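# Cap the marker and leave it on the desk

## Task

Push the cap fully onto the marker so it snaps into place, and leave the capped marker resting on the desk. Finish with the grippers open and the robot moved away. The robot must not fall over or be left leaning, or the task fails. Anything that stays in place only because the robot is holding or pressing it does not count.

## Robot and tools

Robot. A LinearBot: a base that can drive in any direction, with a column about 1.75 m tall. A carriage rides the column over a 1.0 m travel (lift_m) and holds two identical six-joint arms with two-finger grippers. Arm bases sit about 0.57 m + lift_m above the floor, and carriage parts hang about 0.15 m lower. A hand reaches 0.78 m from its shoulder but only about 0.38 m below its arm base. A hand is about 0.16 m long, 0.1 m wide, 0.14 m with fingers open. Parked joints 1 to 6 are 0, 0.05, 0.05, 1.45, 0, 0, giving a robot about 0.95 m wide and 0.7 m long. Cameras: carriage_camera (fixed, forward, tilted about 20 degrees down), left_wrist_camera and right_wrist_camera (looking past the fingertips). All images are 896x504.

Frames. Base frame: origin on the floor below the base centre, x forward, y left, z up. left_hand and right_hand report the point between that hand's pads in this frame; quat_wxyz gives the hand's orientation, whose z axis runs along the fingers and y axis is the opening direction. A hand pointing straight up with joints 1, 5, 6 at 0 reads (1, 0, 0, 0). The odometry frame is the base frame at scene start; base_odometry counts wheel turns only (slip looks like travel), heading positive left, -3.142 to 3.142.

execute_actions. Argument actions: a list holding one action or nothing (empty list only reports state and images). An action may contain base, joints, or both; their motions start together. base takes exactly one key, each an offset from where the base last measured itself: translate_m (metres, forward positive, -2 to 2), strafe_m (metres, left positive, -2 to 2), rotate_rad (radians, counter-clockwise positive, -6.3 to 6.3). joints is a single dictionary covering both arms and the lift, keyed by name, each value an absolute target: lift_m 0 to 1 m; for each side (left_ / right_): joint1_rad -2.617 to 3.054 (vertical-axis swing, 0 forward, positive left); joint2_rad 0 to 3.141 (shoulder: 0 upper arm level pointing back, 1.57 up, 3.14 level forward); joint3_rad 0 to 3.141 (elbow, 0 folded, 3.14 straight); joint4_rad -1.57 to 1.57 (wrist pitch, positive lifts fingertips); joint5_rad -1.57 to 1.57 (wrist yaw, positive swings fingertips right, opposite to joint1); joint6_rad -2.094 to 2.094 (roll about the finger axis, positive clockwise viewed from the forearm); gripper_m 0 to 0.093 m pad gap. Tolerances for done: lift 0.004, joint1/5/6 0.02, joint2/3 0.055, joint4 0.04, gripper 0.004. An action runs at most 15 s. Optional cameras: list of camera names or ["all"]; null or omitted gives all, [] gives none. An unknown key, name or out-of-range value rejects the entire call and nothing moves. Joints or base omitted from an action may keep pushing toward earlier targets without the status showing it.

wait: seconds, 0 to 10; commands nothing and returns the same report as an empty action. zoom_image: camera plus region [x0, y0, x1, y1] in pixels of that camera's latest full image, origin top-left, at most 504 by 504. finished_scene: pass the current scene's number; it ends the scene irreversibly once the last command has been held, and its result tells whether the task succeeded. A reply containing no tool call ends everything.

Result lines. base_status and joint_status describe how the last accepted action ended: done (for the base this only means the wheels turned enough, slip included; a 1 to 2 mm move can fall short yet say done), off_target (resting away from target, possibly still pushing; normal for a gripper holding something), contact_stop or time_out (target dropped, holding where it stopped), joint command not followed (a self-collision check refused an arm's targets, usually with a cause: line; gripper targets still run; joints show not_followed and may be retried on later actions until fixed). on_its_own lists what this call did not command; held at there is the held target, not the current position. motor_effort is percent of maximum, positive toward larger joint values, bracket showing the peak of the last action; readings carry a fixed per-motor bias and noise. A lift effort that keeps dropping while descending means a hand or its load is resting on something. A drive_wheels value at rest clearly above its free-move level means the base is still pressing. ARM HIT means an arm struck the robot hard. MOTOR HOT appears from 75 °C; OVER-TEMPERATURE FAULT at 90 °C halts that arm for 10 s, and at 100 °C the arm goes limp and drops; stopped keys say limit_stop_at_motor_heat, so resend targets. Outstretched arms heat quickly even empty.

Cautions. The base stops on contact, but only after the hit and not during turns; after being blocked, back off about 0.2 m (or turn back), repeat if still pressed. The base can slip under a table edge that the column then strikes; reversing into an edge can tip the robot. Arms have no contact stop and spring to their targets once freed. Hand readings drift at long reach and sag under load. Gripper force is about 45 to 60 N per pad. Never let the arms press or hit each other; to untangle, move the refused arm clear first, the other in a later action. Tipping is likeliest with carriage high, arms extended, loads held, pulling, or abrupt stops; only images show a lean. The robot holds its last command while you compose a reply. Avoid drops, slams and hard pushes.

Each tool is called after "Request:" by a JSON object that holds its "fn" and its "kwargs", one argument or row to a line.

## Session

Request:
{"fn": "execute_actions", "kwargs": {
  "actions": []
}}

Scene clock: 0.00 s.
base_odometry: x=+0.000 y=+0.000 heading=+0.000 (m, m, rad; odometry frame)
base_status: not commanded
joint_positions: lift_m=+0.303 left_joint1_rad=+0.015 left_joint2_rad=+0.047 left_joint3_rad=+0.051 left_joint4_rad=+1.480 left_joint5_rad=+0.052 left_joint6_rad=+0.015 left_gripper_m=+0.095 right_joint1_rad=+0.021 right_joint2_rad=+0.025 right_joint3_rad=+0.020 right_joint4_rad=+1.431 right_joint5_rad=-0.005 right_joint6_rad=-0.023 right_gripper_m=+0.095
joint_status: not commanded
motor_effort: lift_m=+18 drive_wheels=-2 (%)
left_hand: x=+0.2957 y=+0.3374 z=+1.2949 quat_wxyz=(+0.999, +0.026, +0.043, +0.014) (m; base frame)
right_hand: x=+0.3101 y=-0.3444 z=+1.2854 quat_wxyz=(+0.997, -0.004, +0.073, -0.001) (m; base frame)
pictures: carriage_camera, left_wrist_camera, right_wrist_camera
Images, in order (width x height): carriage_camera 896x504, left_wrist_camera 896x504, right_wrist_camera 896x504.

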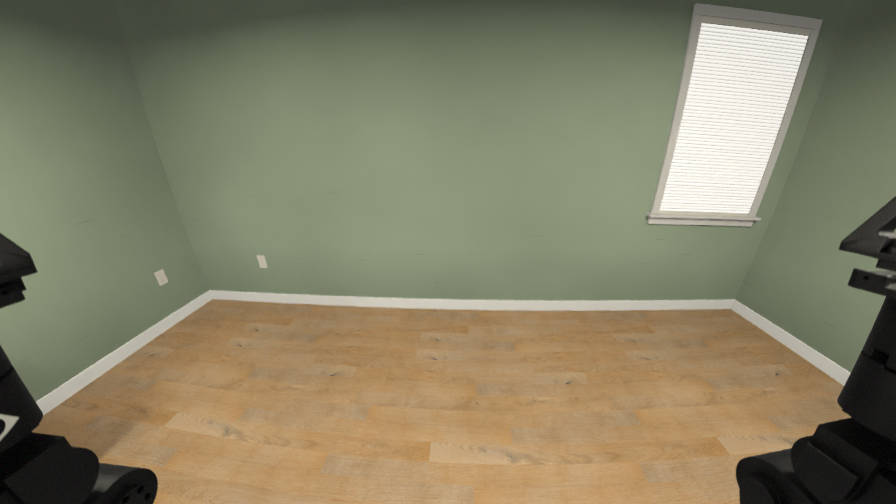

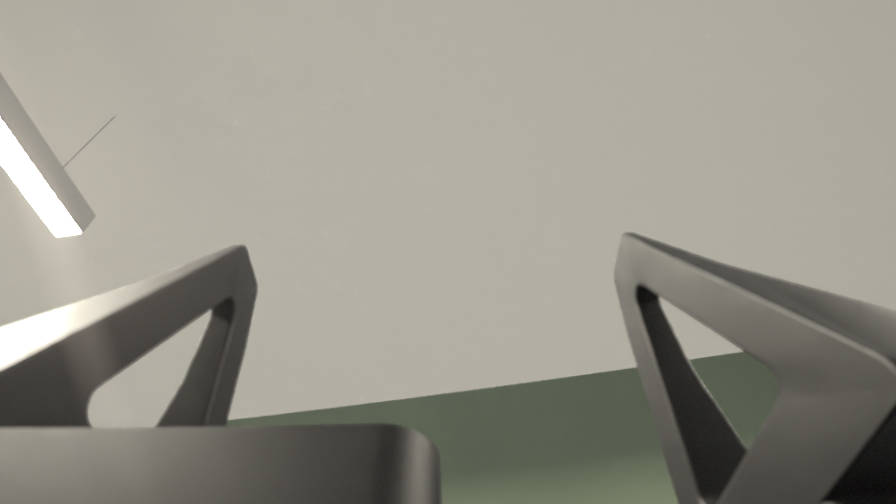

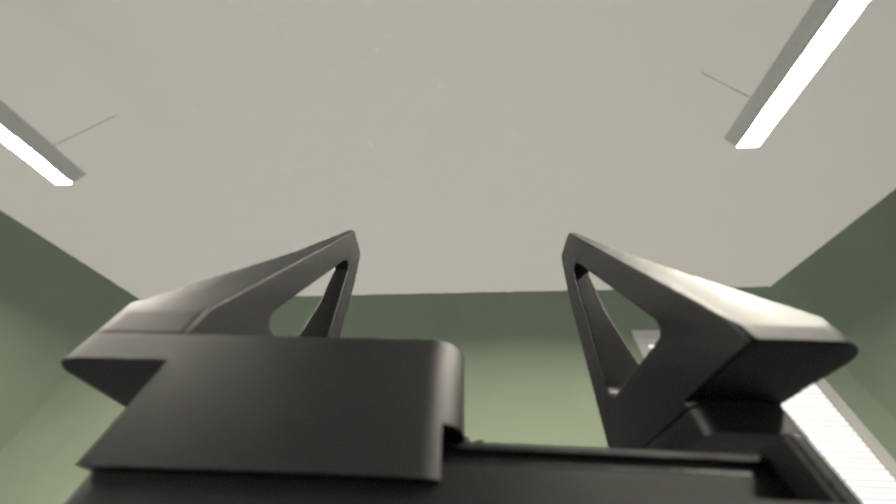

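Request:
{"fn": "execute_actions", "kwargs": {
  "actions": [
    {"base": {"rotate_rad": 2.0}}
  ],
  "cameras": ["carriage_camera"]
}}

Scene clock: 3.53 s.
base_odometry: x=+0.000 y=+0.000 heading=+2.000 (m, m, rad; odometry frame)
base_status: done
joint_positions: lift_m=+0.303 left_joint1_rad=+0.015 left_joint2_rad=+0.047 left_joint3_rad=+0.051 left_joint4_rad=+1.480 left_joint5_rad=+0.052 left_joint6_rad=+0.015 left_gripper_m=+0.095 right_joint1_rad=+0.021 right_joint2_rad=+0.025 right_joint3_rad=+0.020 right_joint4_rad=+1.430 right_joint5_rad=-0.005 right_joint6_rad=-0.023 right_gripper_m=+0.095
joint_status: not commanded
motor_effort: lift_m=+18(18) drive_wheels=+5(15) (%)
left_hand: x=+0.2957 y=+0.3374 z=+1.2949 quat_wxyz=(+0.999, +0.026, +0.043, +0.014) (m; base frame)
right_hand: x=+0.3104 y=-0.3444 z=+1.2854 quat_wxyz=(+0.997, -0.004, +0.073, -0.001) (m; base frame)
pictures: carriage_camera
Images, in order (width x height): carriage_camera 896x504.

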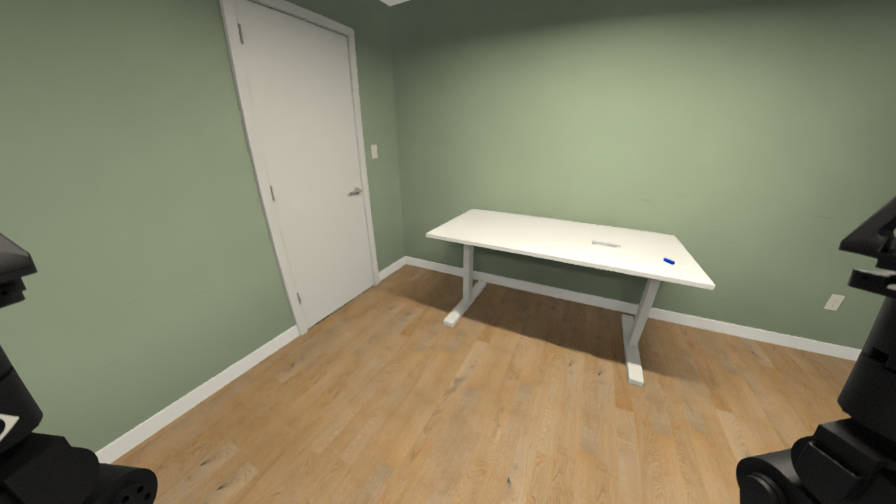

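Request:
{"fn": "execute_actions", "kwargs": {
  "actions": [
    {"base": {"rotate_rad": -0.43}}
  ],
  "cameras": ["carriage_camera"]
}}

Request:
{"fn": "zoom_image", "kwargs": {
  "camera": "carriage_camera",
  "region": [300, 150, 700, 400]
}}

Scene clock: 5.40 s.
base_odometry: x=+0.000 y=+0.000 heading=+1.571 (m, m, rad; odometry frame)
base_status: done
joint_positions: lift_m=+0.303 left_joint1_rad=+0.015 left_joint2_rad=+0.047 left_joint3_rad=+0.051 left_joint4_rad=+1.480 left_joint5_rad=+0.052 left_joint6_rad=+0.015 left_gripper_m=+0.095 right_joint1_rad=+0.021 right_joint2_rad=+0.025 right_joint3_rad=+0.020 right_joint4_rad=+1.430 right_joint5_rad=-0.005 right_joint6_rad=-0.023 right_gripper_m=+0.095
joint_status: not commanded
motor_effort: lift_m=+18(18) drive_wheels=-14(15) (%)
left_hand: x=+0.2958 y=+0.3374 z=+1.2949 quat_wxyz=(+0.999, +0.026, +0.044, +0.014) (m; base frame)
right_hand: x=+0.3104 y=-0.3444 z=+1.2854 quat_wxyz=(+0.997, -0.004, +0.073, -0.001) (m; base frame)
pictures: carriage_camera
Images, in order (width x height): carriage_camera 896x504.

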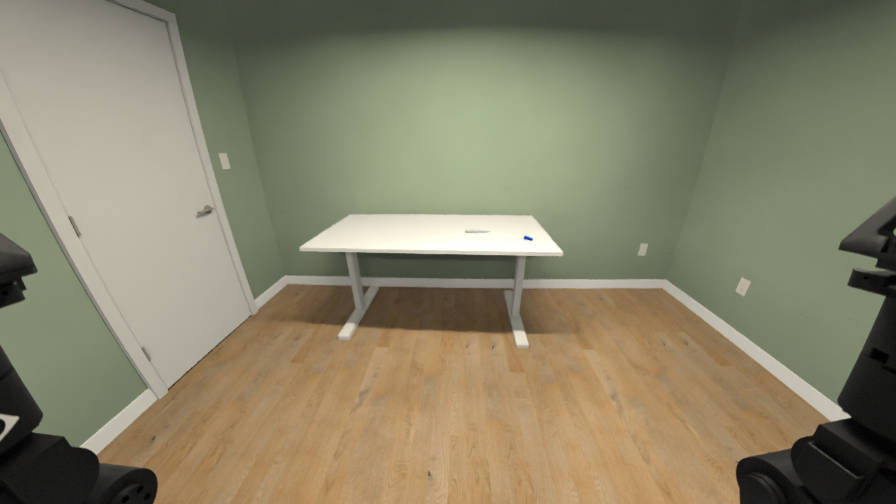

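Region (300, 150, 700, 400) of carriage_camera's 896x504 image, scaled by 1.260, with more detail than that image has; it fills the top 315 rows of this view, and the rest is white.

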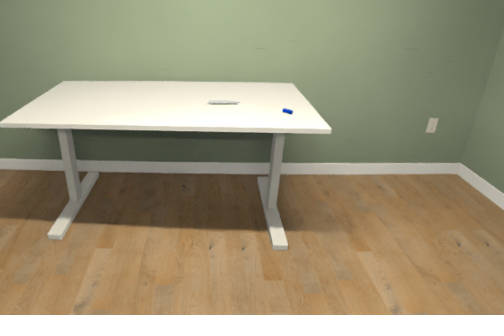

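Request:
{"fn": "execute_actions", "kwargs": {
  "actions": [
    {"base": {"rotate_rad": -0.065}, "joints": {"lift_m": 0.4}}
  ],
  "cameras": []
}}

Request:
{"fn": "execute_actions", "kwargs": {
  "actions": [
    {"base": {"strafe_m": -0.3}}
  ],
  "cameras": []
}}

Request:
{"fn": "execute_actions", "kwargs": {
  "actions": [
    {"base": {"translate_m": 1.0}}
  ],
  "cameras": ["carriage_camera"]
}}

Scene clock: 6.93 s.
base_odometry: x=+0.000 y=+0.000 heading=+1.507 (m, m, rad; odometry frame)
base_status: done
joint_positions: lift_m=+0.400 left_joint1_rad=+0.015 left_joint2_rad=+0.047 left_joint3_rad=+0.051 left_joint4_rad=+1.480 left_joint5_rad=+0.052 left_joint6_rad=+0.015 left_gripper_m=+0.095 right_joint1_rad=+0.021 right_joint2_rad=+0.025 right_joint3_rad=+0.020 right_joint4_rad=+1.429 right_joint5_rad=-0.005 right_joint6_rad=-0.023 right_gripper_m=+0.095
joint_status: all done
motor_effort: lift_m=+18(23) drive_wheels=-17(22) (%)
left_hand: x=+0.2956 y=+0.3374 z=+1.3922 quat_wxyz=(+0.999, +0.026, +0.043, +0.014) (m; base frame)
right_hand: x=+0.3106 y=-0.3444 z=+1.3826 quat_wxyz=(+0.997, -0.004, +0.073, -0.001) (m; base frame)
pictures: none
No camera images: the call's "cameras" was empty. Leave "cameras" out to get every camera's image.

Scene clock: 9.40 s.
base_odometry: x=+0.300 y=-0.019 heading=+1.508 (m, m, rad; odometry frame)
base_status: done
joint_positions: lift_m=+0.400 left_joint1_rad=+0.015 left_joint2_rad=+0.047 left_joint3_rad=+0.051 left_joint4_rad=+1.481 left_joint5_rad=+0.052 left_joint6_rad=+0.015 left_gripper_m=+0.095 right_joint1_rad=+0.021 right_joint2_rad=+0.025 right_joint3_rad=+0.020 right_joint4_rad=+1.428 right_joint5_rad=-0.005 right_joint6_rad=-0.023 right_gripper_m=+0.095
joint_status: not commanded
motor_effort: lift_m=+18(19) drive_wheels=-9(17) (%)
left_hand: x=+0.2953 y=+0.3374 z=+1.3922 quat_wxyz=(+0.999, +0.026, +0.043, +0.014) (m; base frame)
right_hand: x=+0.3107 y=-0.3444 z=+1.3826 quat_wxyz=(+0.997, -0.004, +0.074, -0.001) (m; base frame)
pictures: none
No camera images: the call's "cameras" was empty. Leave "cameras" out to get every camera's image.

Scene clock: 13.67 s.
base_odometry: x=+0.363 y=+0.979 heading=+1.508 (m, m, rad; odometry frame)
base_status: done
joint_positions: lift_m=+0.400 left_joint1_rad=+0.015 left_joint2_rad=+0.047 left_joint3_rad=+0.051 left_joint4_rad=+1.481 left_joint5_rad=+0.052 left_joint6_rad=+0.015 left_gripper_m=+0.095 right_joint1_rad=+0.021 right_joint2_rad=+0.025 right_joint3_rad=+0.020 right_joint4_rad=+1.429 right_joint5_rad=-0.005 right_joint6_rad=-0.023 right_gripper_m=+0.095
joint_status: not commanded
motor_effort: lift_m=+19(19) drive_wheels=-7(14) (%)
left_hand: x=+0.2953 y=+0.3374 z=+1.3922 quat_wxyz=(+0.999, +0.026, +0.043, +0.014) (m; base frame)
right_hand: x=+0.3106 y=-0.3444 z=+1.3826 quat_wxyz=(+0.997, -0.004, +0.073, -0.001) (m; base frame)
pictures: carriage_camera
Images, in order (width x height): carriage_camera 896x504.

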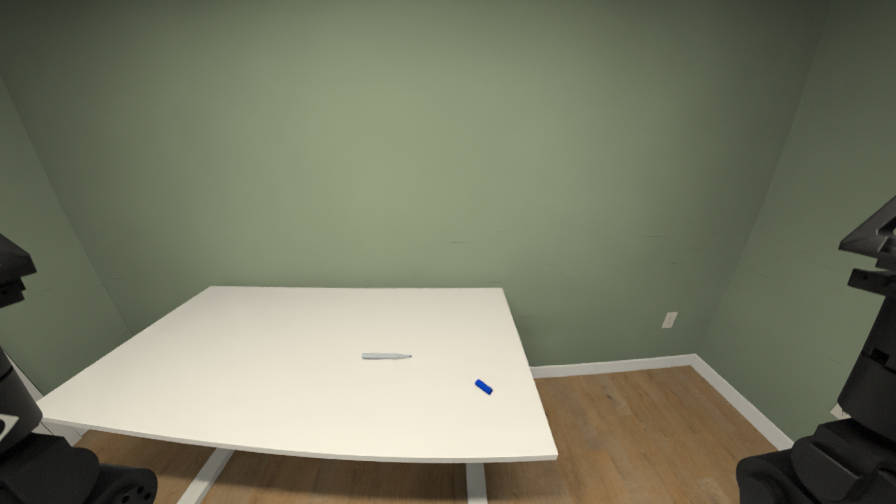

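Request:
{"fn": "zoom_image", "kwargs": {
  "camera": "carriage_camera",
  "region": [340, 320, 540, 420]
}}

Region (340, 320, 540, 420) of carriage_camera's 896x504 image, scaled by 2.520, with more detail than that image has.

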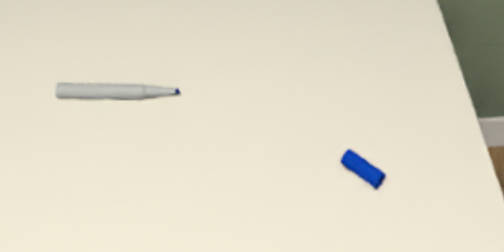

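Request:
{"fn": "execute_actions", "kwargs": {
  "actions": [
    {"joints": {"right_joint2_rad": 1.57, "right_joint3_rad": 1.57, "right_joint4_rad": -1.57, "left_joint2_rad": 1.57, "left_joint3_rad": 1.57, "left_joint4_rad": -1.57}}
  ]
}}

Scene clock: 17.07 s.
base_odometry: x=+0.363 y=+0.979 heading=+1.508 (m, m, rad; odometry frame)
base_status: not commanded
joint_positions: lift_m=+0.400 left_joint1_rad=+0.015 left_joint2_rad=+1.574 left_joint3_rad=+1.545 left_joint4_rad=-1.566 left_joint5_rad=+0.052 left_joint6_rad=+0.015 left_gripper_m=+0.095 right_joint1_rad=+0.021 right_joint2_rad=+1.567 right_joint3_rad=+1.539 right_joint4_rad=-1.565 right_joint5_rad=-0.005 right_joint6_rad=-0.023 right_gripper_m=+0.095
joint_status: all done
motor_effort: lift_m=+19(19) drive_wheels=+2(6) (%)
left_hand: x=+0.5346 y=+0.3410 z=+1.1453 quat_wxyz=(-0.012, +0.000, +1.000, -0.026) (m; base frame)
right_hand: x=+0.5332 y=-0.3398 z=+1.1454 quat_wxyz=(-0.011, -0.022, +1.000, +0.003) (m; base frame)
pictures: carriage_camera, left_wrist_camera, right_wrist_camera
Images, in order (width x height): carriage_camera 896x504, left_wrist_camera 896x504, right_wrist_camera 896x504.

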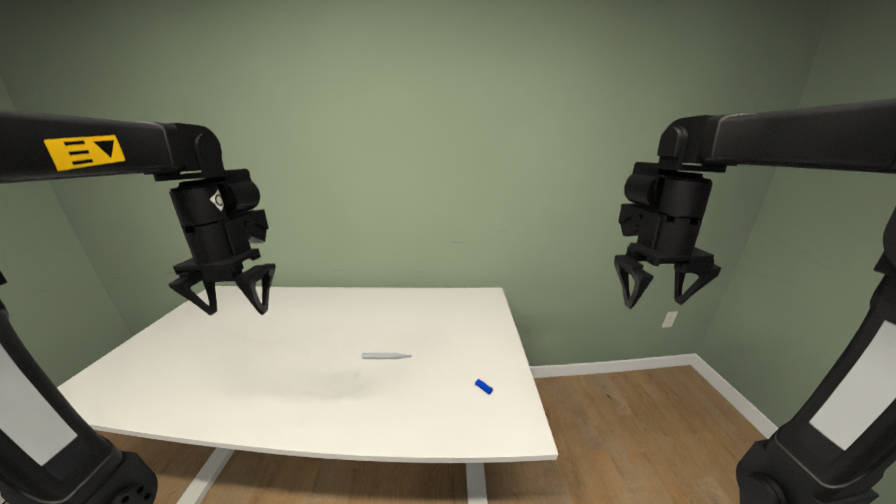

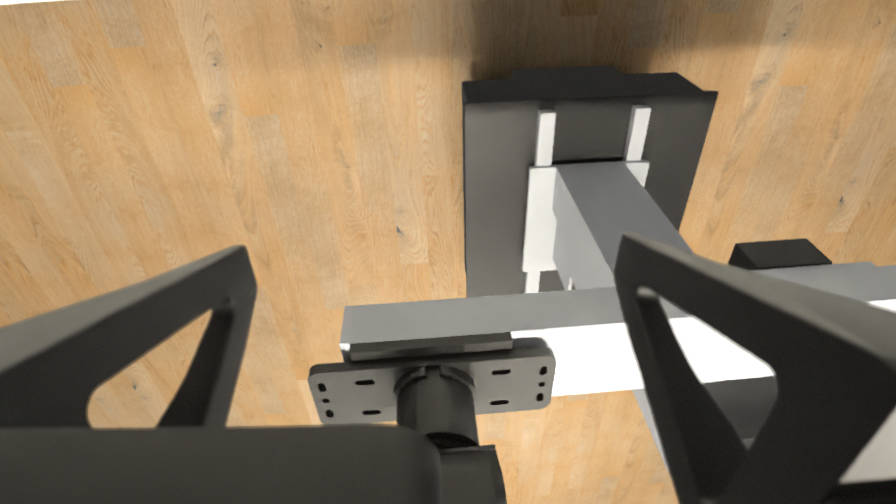

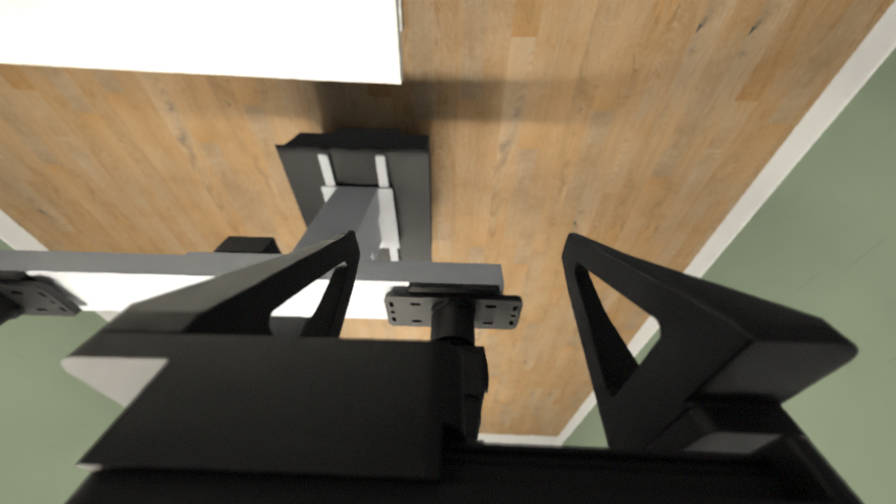

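Request:
{"fn": "execute_actions", "kwargs": {
  "actions": [
    {"base": {"translate_m": 0.15}, "joints": {"left_joint1_rad": -0.361, "left_joint2_rad": 2.439, "left_joint3_rad": 1.709, "left_joint4_rad": -0.841, "right_joint1_rad": 0.714, "right_joint2_rad": 2.251, "right_joint3_rad": 1.359, "right_joint4_rad": -0.678}}
  ]
}}

Scene clock: 20.03 s.
base_odometry: x=+0.373 y=+1.129 heading=+1.507 (m, m, rad; odometry frame)
base_status: done
joint_positions: lift_m=+0.400 left_joint1_rad=-0.368 left_joint2_rad=+2.447 left_joint3_rad=+1.707 left_joint4_rad=-0.847 left_joint5_rad=+0.053 left_joint6_rad=+0.015 left_gripper_m=+0.095 right_joint1_rad=+0.717 right_joint2_rad=+2.250 right_joint3_rad=+1.380 right_joint4_rad=-0.682 right_joint5_rad=-0.006 right_joint6_rad=-0.023 right_gripper_m=+0.095
joint_status: all done
motor_effort: lift_m=+19(19) drive_wheels=-9(13) (%)
left_hand: x=+0.6806 y=+0.1792 z=+0.8764 quat_wxyz=(-0.013, +0.190, +0.981, -0.024) (m; base frame)
right_hand: x=+0.5696 y=-0.0862 z=+0.8851 quat_wxyz=(+0.008, -0.362, +0.932, +0.006) (m; base frame)
pictures: carriage_camera, left_wrist_camera, right_wrist_camera
Images, in order (width x height): carriage_camera 896x504, left_wrist_camera 896x504, right_wrist_camera 896x504.

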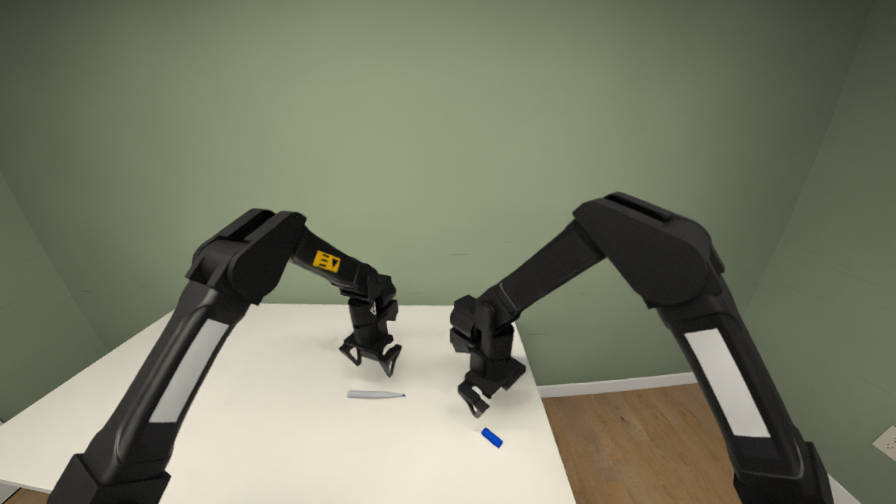

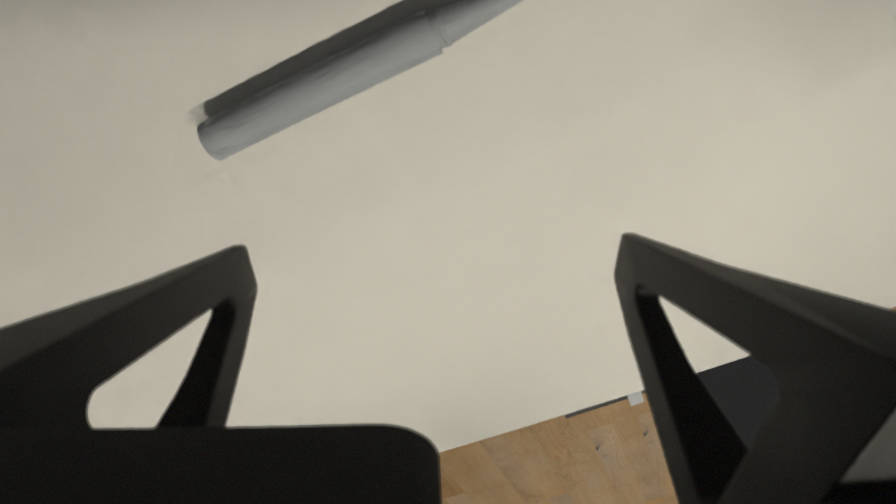

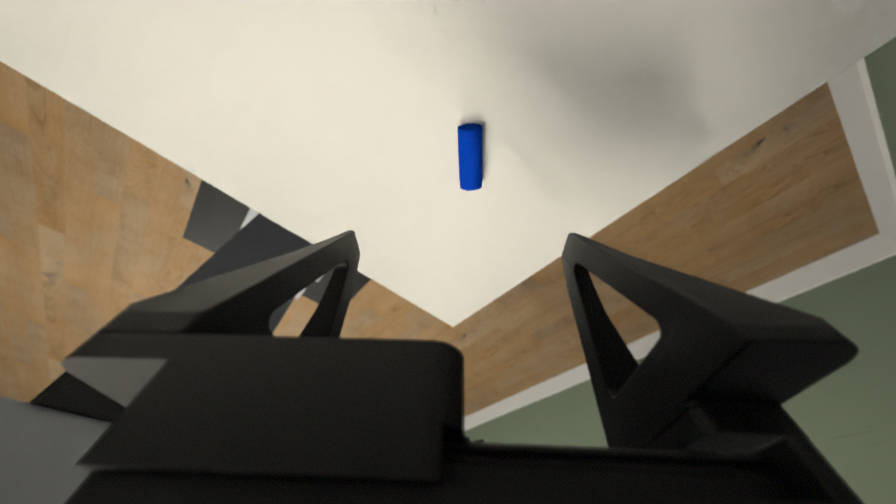

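Request:
{"fn": "zoom_image", "kwargs": {
  "camera": "right_wrist_camera",
  "region": [400, 100, 540, 210]
}}

Request:
{"fn": "zoom_image", "kwargs": {
  "camera": "carriage_camera",
  "region": [440, 400, 540, 470]
}}

Region (400, 100, 540, 210) of right_wrist_camera's 896x504 image, scaled by 3.600, with more detail than that image has; it fills the top 396 rows of this view, and the rest is white.

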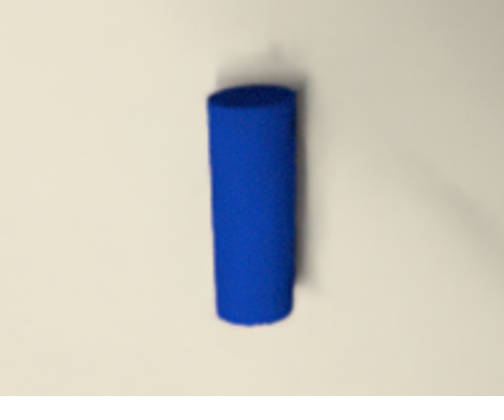

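Region (440, 400, 540, 470) of carriage_camera's 896x504 image, scaled by 5.040, with more detail than that image has; it fills the top 353 rows of this view, and the rest is white.

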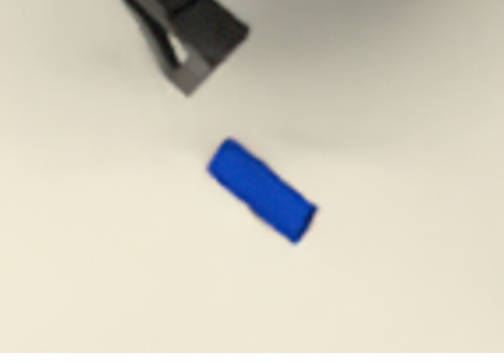

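Request:
{"fn": "execute_actions", "kwargs": {
  "actions": [
    {"joints": {"lift_m": 0.32, "left_joint6_rad": -1.93}}
  ]
}}

Scene clock: 22.30 s.
base_odometry: x=+0.373 y=+1.129 heading=+1.507 (m, m, rad; odometry frame)
base_status: not commanded
joint_positions: lift_m=+0.320 left_joint1_rad=-0.368 left_joint2_rad=+2.448 left_joint3_rad=+1.707 left_joint4_rad=-0.844 left_joint5_rad=+0.053 left_joint6_rad=-1.925 left_gripper_m=+0.095 right_joint1_rad=+0.717 right_joint2_rad=+2.251 right_joint3_rad=+1.380 right_joint4_rad=-0.680 right_joint5_rad=-0.005 right_joint6_rad=-0.023 right_gripper_m=+0.095
joint_status: all done
motor_effort: lift_m=+16(17) drive_wheels=+4(9) (%)
left_hand: x=+0.6811 y=+0.1790 z=+0.7964 quat_wxyz=(-0.027, -0.702, +0.712, -0.004) (m; base frame)
right_hand: x=+0.5701 y=-0.0860 z=+0.8051 quat_wxyz=(+0.009, -0.362, +0.932, +0.006) (m; base frame)
pictures: carriage_camera, left_wrist_camera, right_wrist_camera
Images, in order (width x height): carriage_camera 896x504, left_wrist_camera 896x504, right_wrist_camera 896x504.

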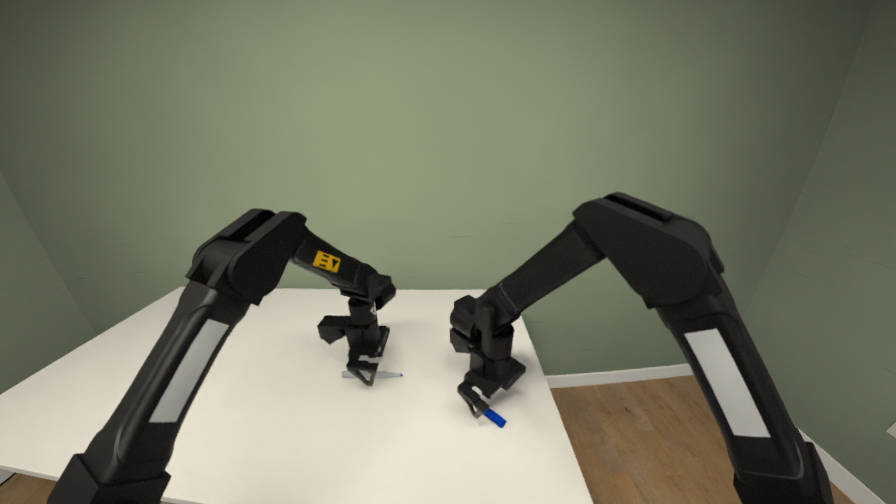

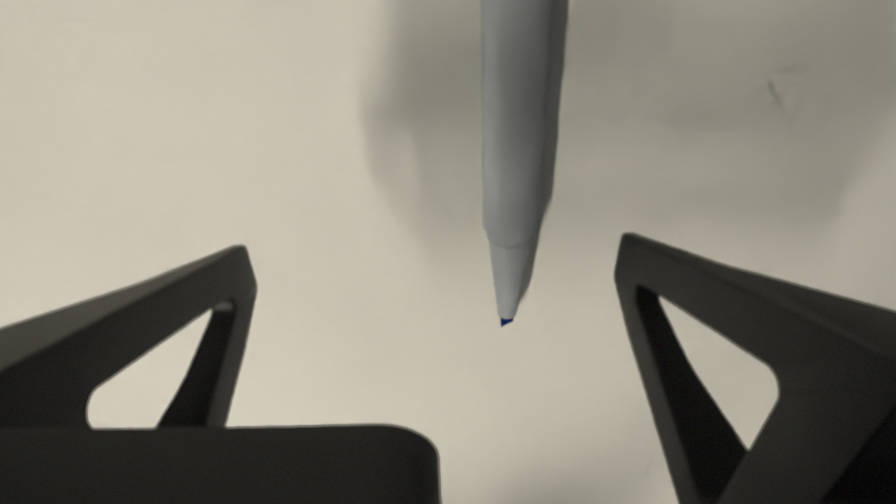

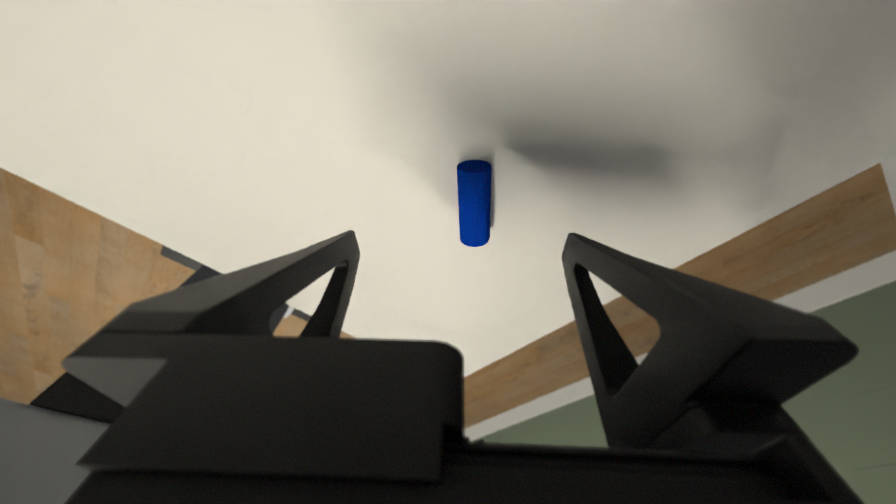

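Request:
{"fn": "zoom_image", "kwargs": {
  "camera": "right_wrist_camera",
  "region": [420, 140, 530, 260]
}}

Region (420, 140, 530, 260) of right_wrist_camera's 896x504 image, scaled by 4.200, with more detail than that image has; it fills the left 462 columns of this view, and the rest is white.

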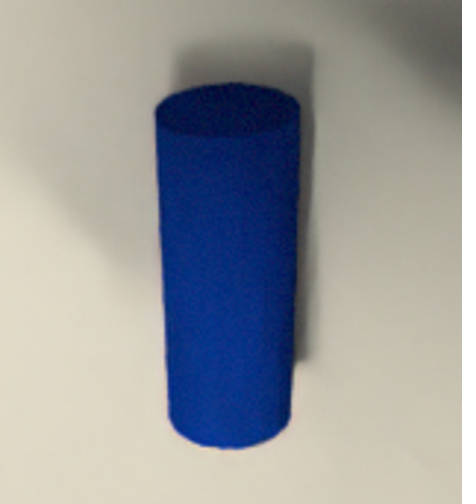

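Request:
{"fn": "execute_actions", "kwargs": {
  "actions": [
    {"joints": {"lift_m": 0.285, "left_joint1_rad": -0.268, "left_joint2_rad": 2.461, "left_joint3_rad": 1.778, "left_joint4_rad": -0.888, "left_joint5_rad": 0.0, "left_joint6_rad": -1.838}}
  ]
}}

Scene clock: 24.87 s.
base_odometry: x=+0.373 y=+1.129 heading=+1.507 (m, m, rad; odometry frame)
base_status: not commanded
joint_positions: lift_m=+0.285 left_joint1_rad=-0.259 left_joint2_rad=+2.465 left_joint3_rad=+1.760 left_joint4_rad=-0.882 left_joint5_rad=+0.002 left_joint6_rad=-1.842 left_gripper_m=+0.095 right_joint1_rad=+0.717 right_joint2_rad=+2.254 right_joint3_rad=+1.380 right_joint4_rad=-0.680 right_joint5_rad=-0.005 right_joint6_rad=-0.023 right_gripper_m=+0.095
joint_status: all done
motor_effort: lift_m=+16(17) drive_wheels=+4(5) (%)
left_hand: x=+0.7056 y=+0.2311 z=+0.7657 quat_wxyz=(-0.005, -0.711, +0.703, +0.007) (m; base frame)
right_hand: x=+0.5695 y=-0.0864 z=+0.7687 quat_wxyz=(+0.007, -0.362, +0.932, +0.005) (m; base frame)
pictures: carriage_camera, left_wrist_camera, right_wrist_camera
Images, in order (width x height): carriage_camera 896x504, left_wrist_camera 896x504, right_wrist_camera 896x504.

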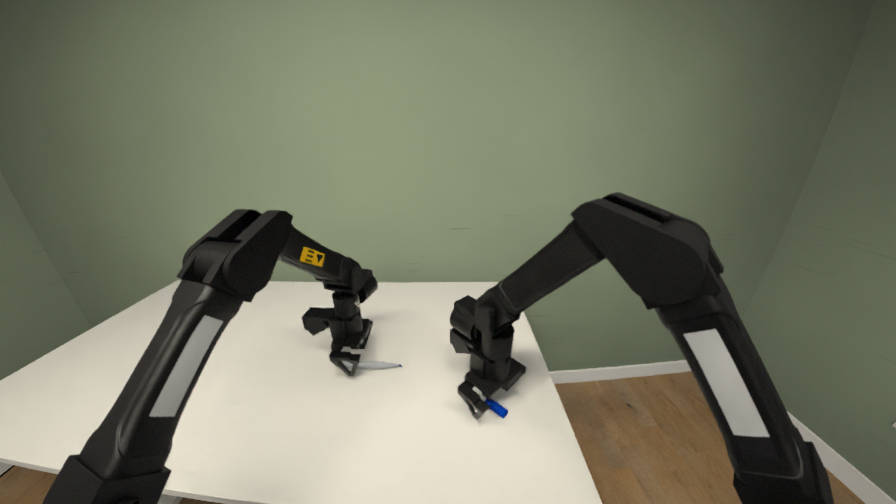

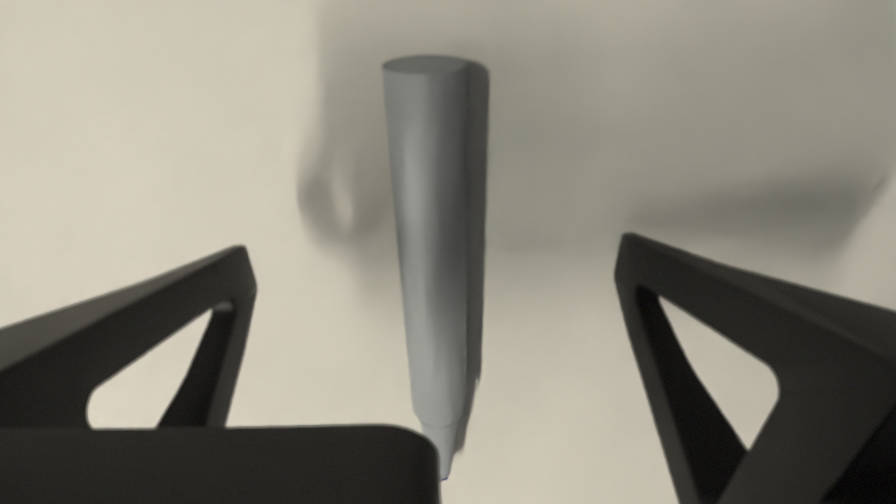

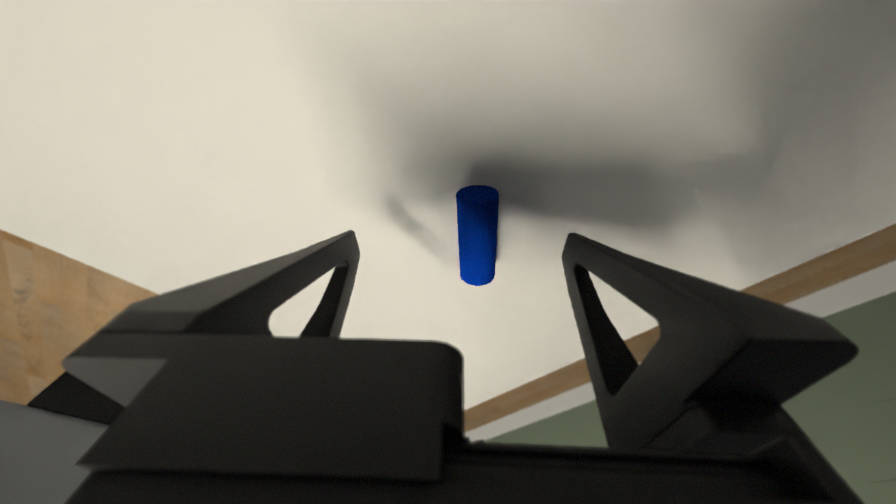

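Request:
{"fn": "execute_actions", "kwargs": {
  "actions": [
    {"joints": {"lift_m": 0.265, "left_joint1_rad": -0.205, "left_joint6_rad": -1.78}}
  ]
}}

Scene clock: 25.70 s.
base_odometry: x=+0.373 y=+1.129 heading=+1.507 (m, m, rad; odometry frame)
base_status: not commanded
joint_positions: lift_m=+0.265 left_joint1_rad=-0.203 left_joint2_rad=+2.463 left_joint3_rad=+1.768 left_joint4_rad=-0.886 left_joint5_rad=+0.004 left_joint6_rad=-1.784 left_gripper_m=+0.095 right_joint1_rad=+0.717 right_joint2_rad=+2.257 right_joint3_rad=+1.380 right_joint4_rad=-0.679 right_joint5_rad=-0.005 right_joint6_rad=-0.023 right_gripper_m=+0.095
joint_status: all done
motor_effort: lift_m=+16(17) drive_wheels=-7(9) (%)
left_hand: x=+0.7135 y=+0.2545 z=+0.7485 quat_wxyz=(-0.004, -0.711, +0.704, +0.003) (m; base frame)
right_hand: x=+0.5693 y=-0.0867 z=+0.7479 quat_wxyz=(+0.006, -0.362, +0.932, +0.005) (m; base frame)
pictures: carriage_camera, left_wrist_camera, right_wrist_camera
Images, in order (width x height): carriage_camera 896x504, left_wrist_camera 896x504, right_wrist_camera 896x504.

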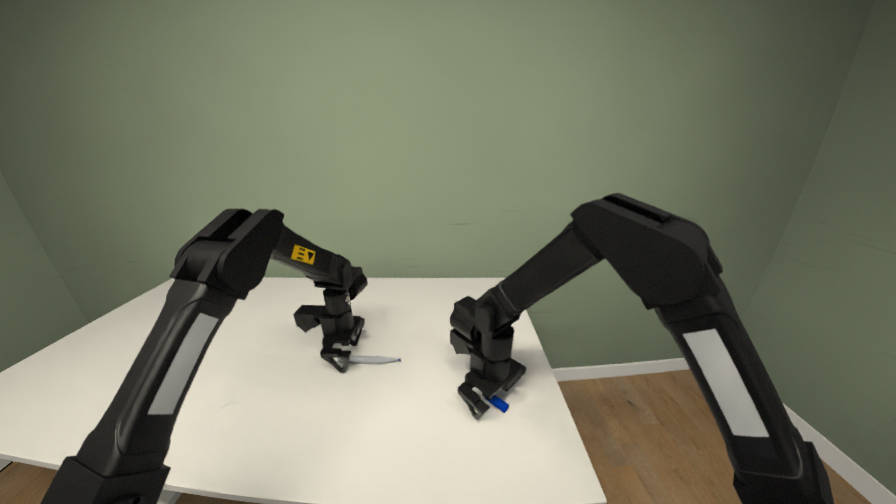

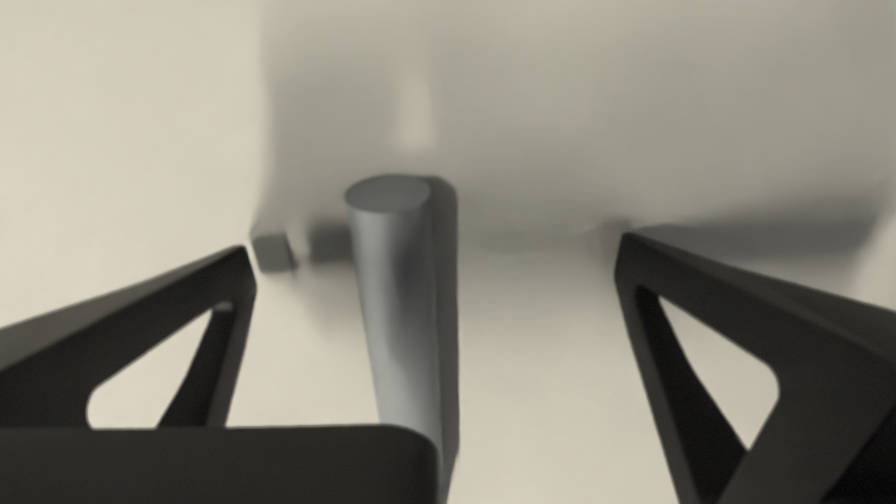

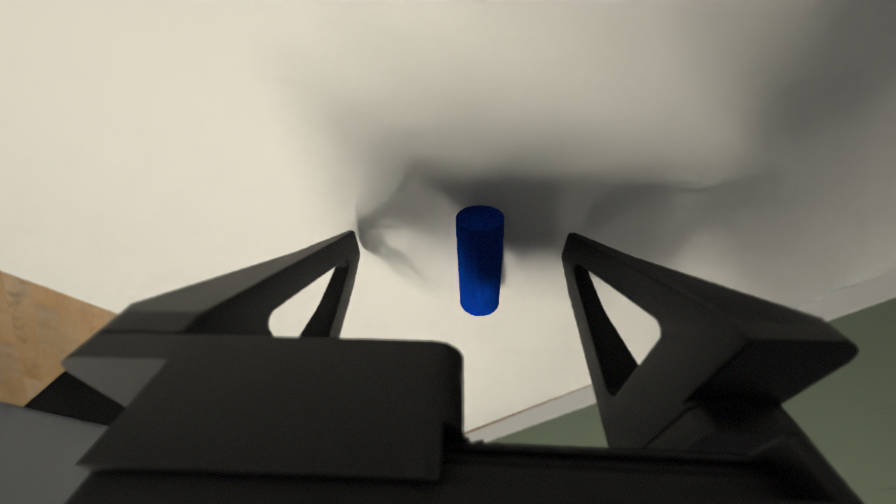

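Request:
{"fn": "zoom_image", "kwargs": {
  "camera": "right_wrist_camera",
  "region": [420, 190, 540, 330]
}}

Request:
{"fn": "zoom_image", "kwargs": {
  "camera": "carriage_camera",
  "region": [450, 370, 530, 430]
}}

Region (420, 190, 540, 330) of right_wrist_camera's 896x504 image, scaled by 3.600, with more detail than that image has; it fills the left 432 columns of this view, and the rest is white.

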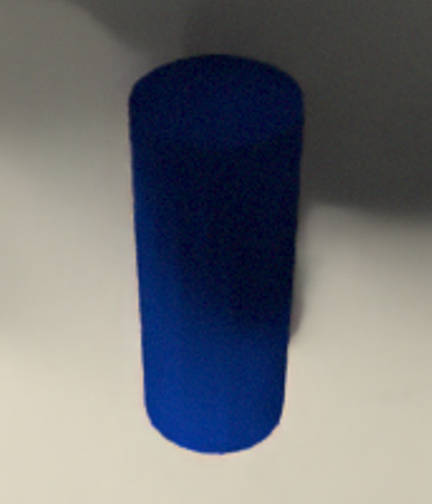

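Region (450, 370, 530, 430) of carriage_camera's 896x504 image, scaled by 6.300, with more detail than that image has; it fills the top 378 rows of this view, and the rest is white.

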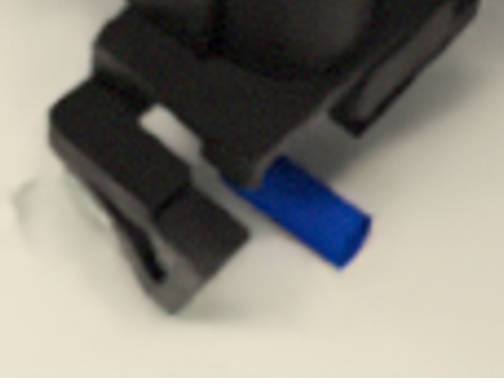

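Request:
{"fn": "execute_actions", "kwargs": {
  "actions": [
    {"joints": {"left_gripper_m": 0.0, "right_joint2_rad": 2.285, "right_joint4_rad": -0.655}}
  ]
}}

Scene clock: 28.23 s.
base_odometry: x=+0.373 y=+1.129 heading=+1.507 (m, m, rad; odometry frame)
base_status: not commanded
joint_positions: lift_m=+0.265 left_joint1_rad=-0.203 left_joint2_rad=+2.463 left_joint3_rad=+1.768 left_joint4_rad=-0.886 left_joint5_rad=+0.004 left_joint6_rad=-1.784 left_gripper_m=+0.018 right_joint1_rad=+0.717 right_joint2_rad=+2.269 right_joint3_rad=+1.380 right_joint4_rad=-0.662 right_joint5_rad=-0.006 right_joint6_rad=-0.022 right_gripper_m=+0.095
joint_status: left_gripper_m off_target (ended at +0.018, target +0.000); the others done
motor_effort: lift_m=+15(16) drive_wheels=-7(7) (%)
left_hand: x=+0.7135 y=+0.2545 z=+0.7485 quat_wxyz=(-0.004, -0.711, +0.704, +0.003) (m; base frame)
right_hand: x=+0.5706 y=-0.0854 z=+0.7433 quat_wxyz=(+0.008, -0.361, +0.932, +0.006) (m; base frame)
pictures: carriage_camera, left_wrist_camera, right_wrist_camera
Images, in order (width x height): carriage_camera 896x504, left_wrist_camera 896x504, right_wrist_camera 896x504.

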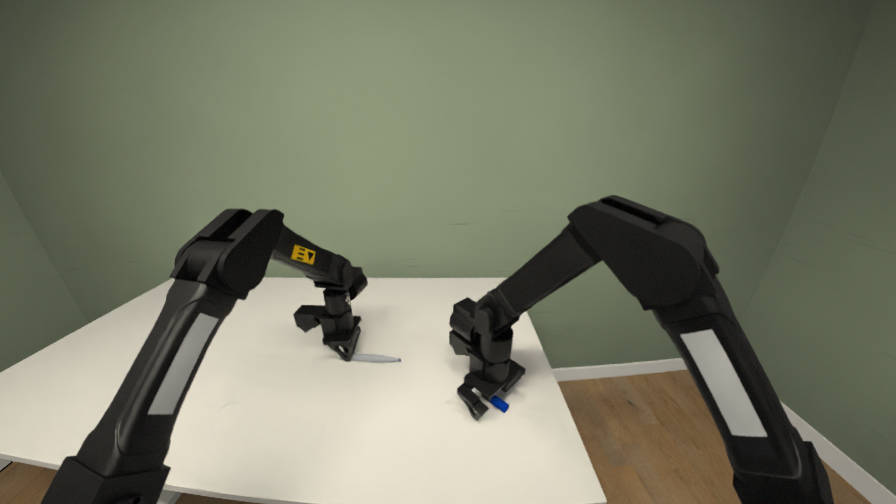

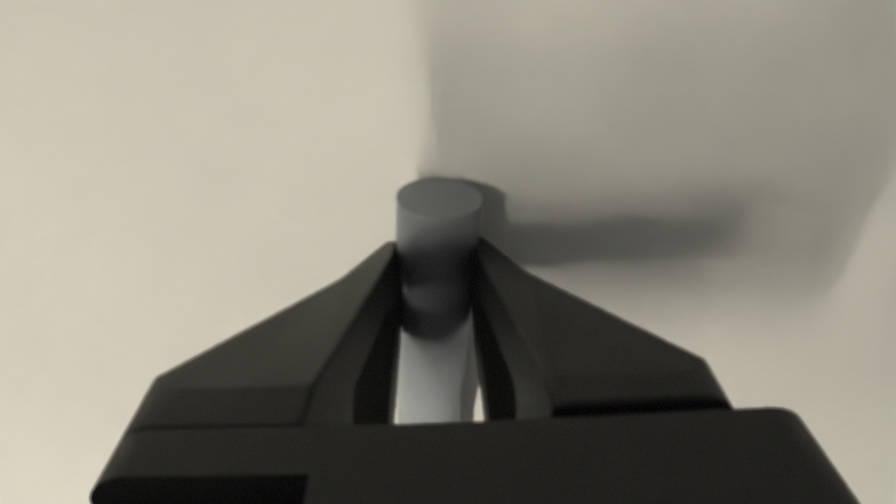

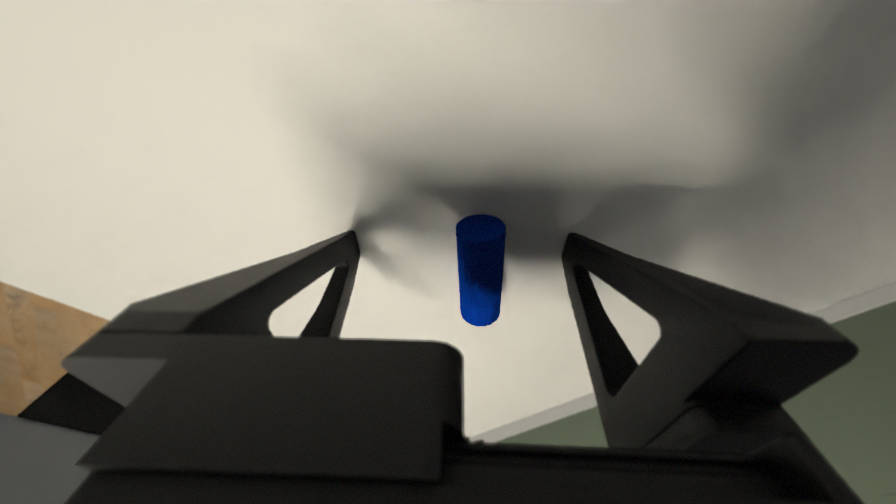

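Request:
{"fn": "execute_actions", "kwargs": {
  "actions": [
    {"joints": {"right_gripper_m": 0.0}}
  ],
  "cameras": ["right_wrist_camera"]
}}

Scene clock: 29.07 s.
base_odometry: x=+0.373 y=+1.129 heading=+1.507 (m, m, rad; odometry frame)
base_status: not commanded
joint_positions: lift_m=+0.265 left_joint1_rad=-0.203 left_joint2_rad=+2.463 left_joint3_rad=+1.768 left_joint4_rad=-0.886 left_joint5_rad=+0.004 left_joint6_rad=-1.784 left_gripper_m=+0.018 right_joint1_rad=+0.717 right_joint2_rad=+2.269 right_joint3_rad=+1.380 right_joint4_rad=-0.662 right_joint5_rad=-0.006 right_joint6_rad=-0.022 right_gripper_m=+0.019
joint_status: right_gripper_m off_target (ended at +0.019, target +0.000)
motor_effort: lift_m=+15(16) drive_wheels=-7(7) (%)
left_hand: x=+0.7135 y=+0.2545 z=+0.7485 quat_wxyz=(-0.004, -0.711, +0.704, +0.003) (m; base frame)
right_hand: x=+0.5706 y=-0.0854 z=+0.7433 quat_wxyz=(+0.008, -0.361, +0.932, +0.006) (m; base frame)
pictures: right_wrist_camera
Images, in order (width x height): right_wrist_camera 896x504.

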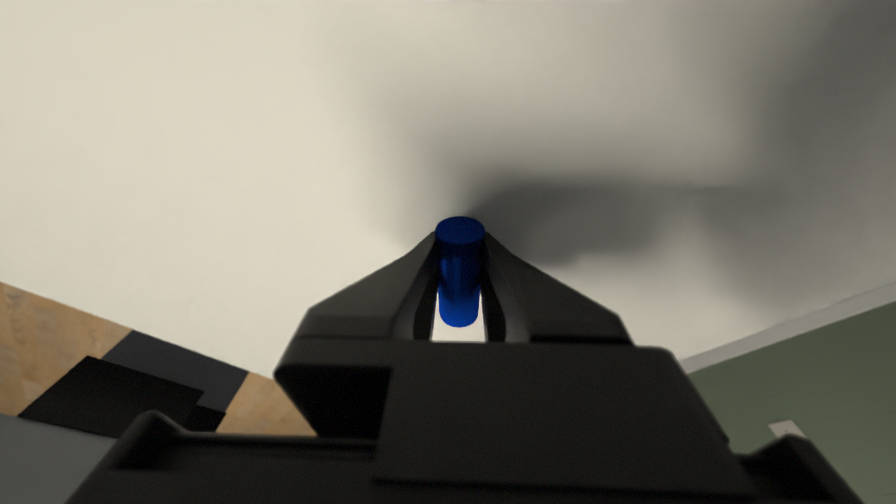

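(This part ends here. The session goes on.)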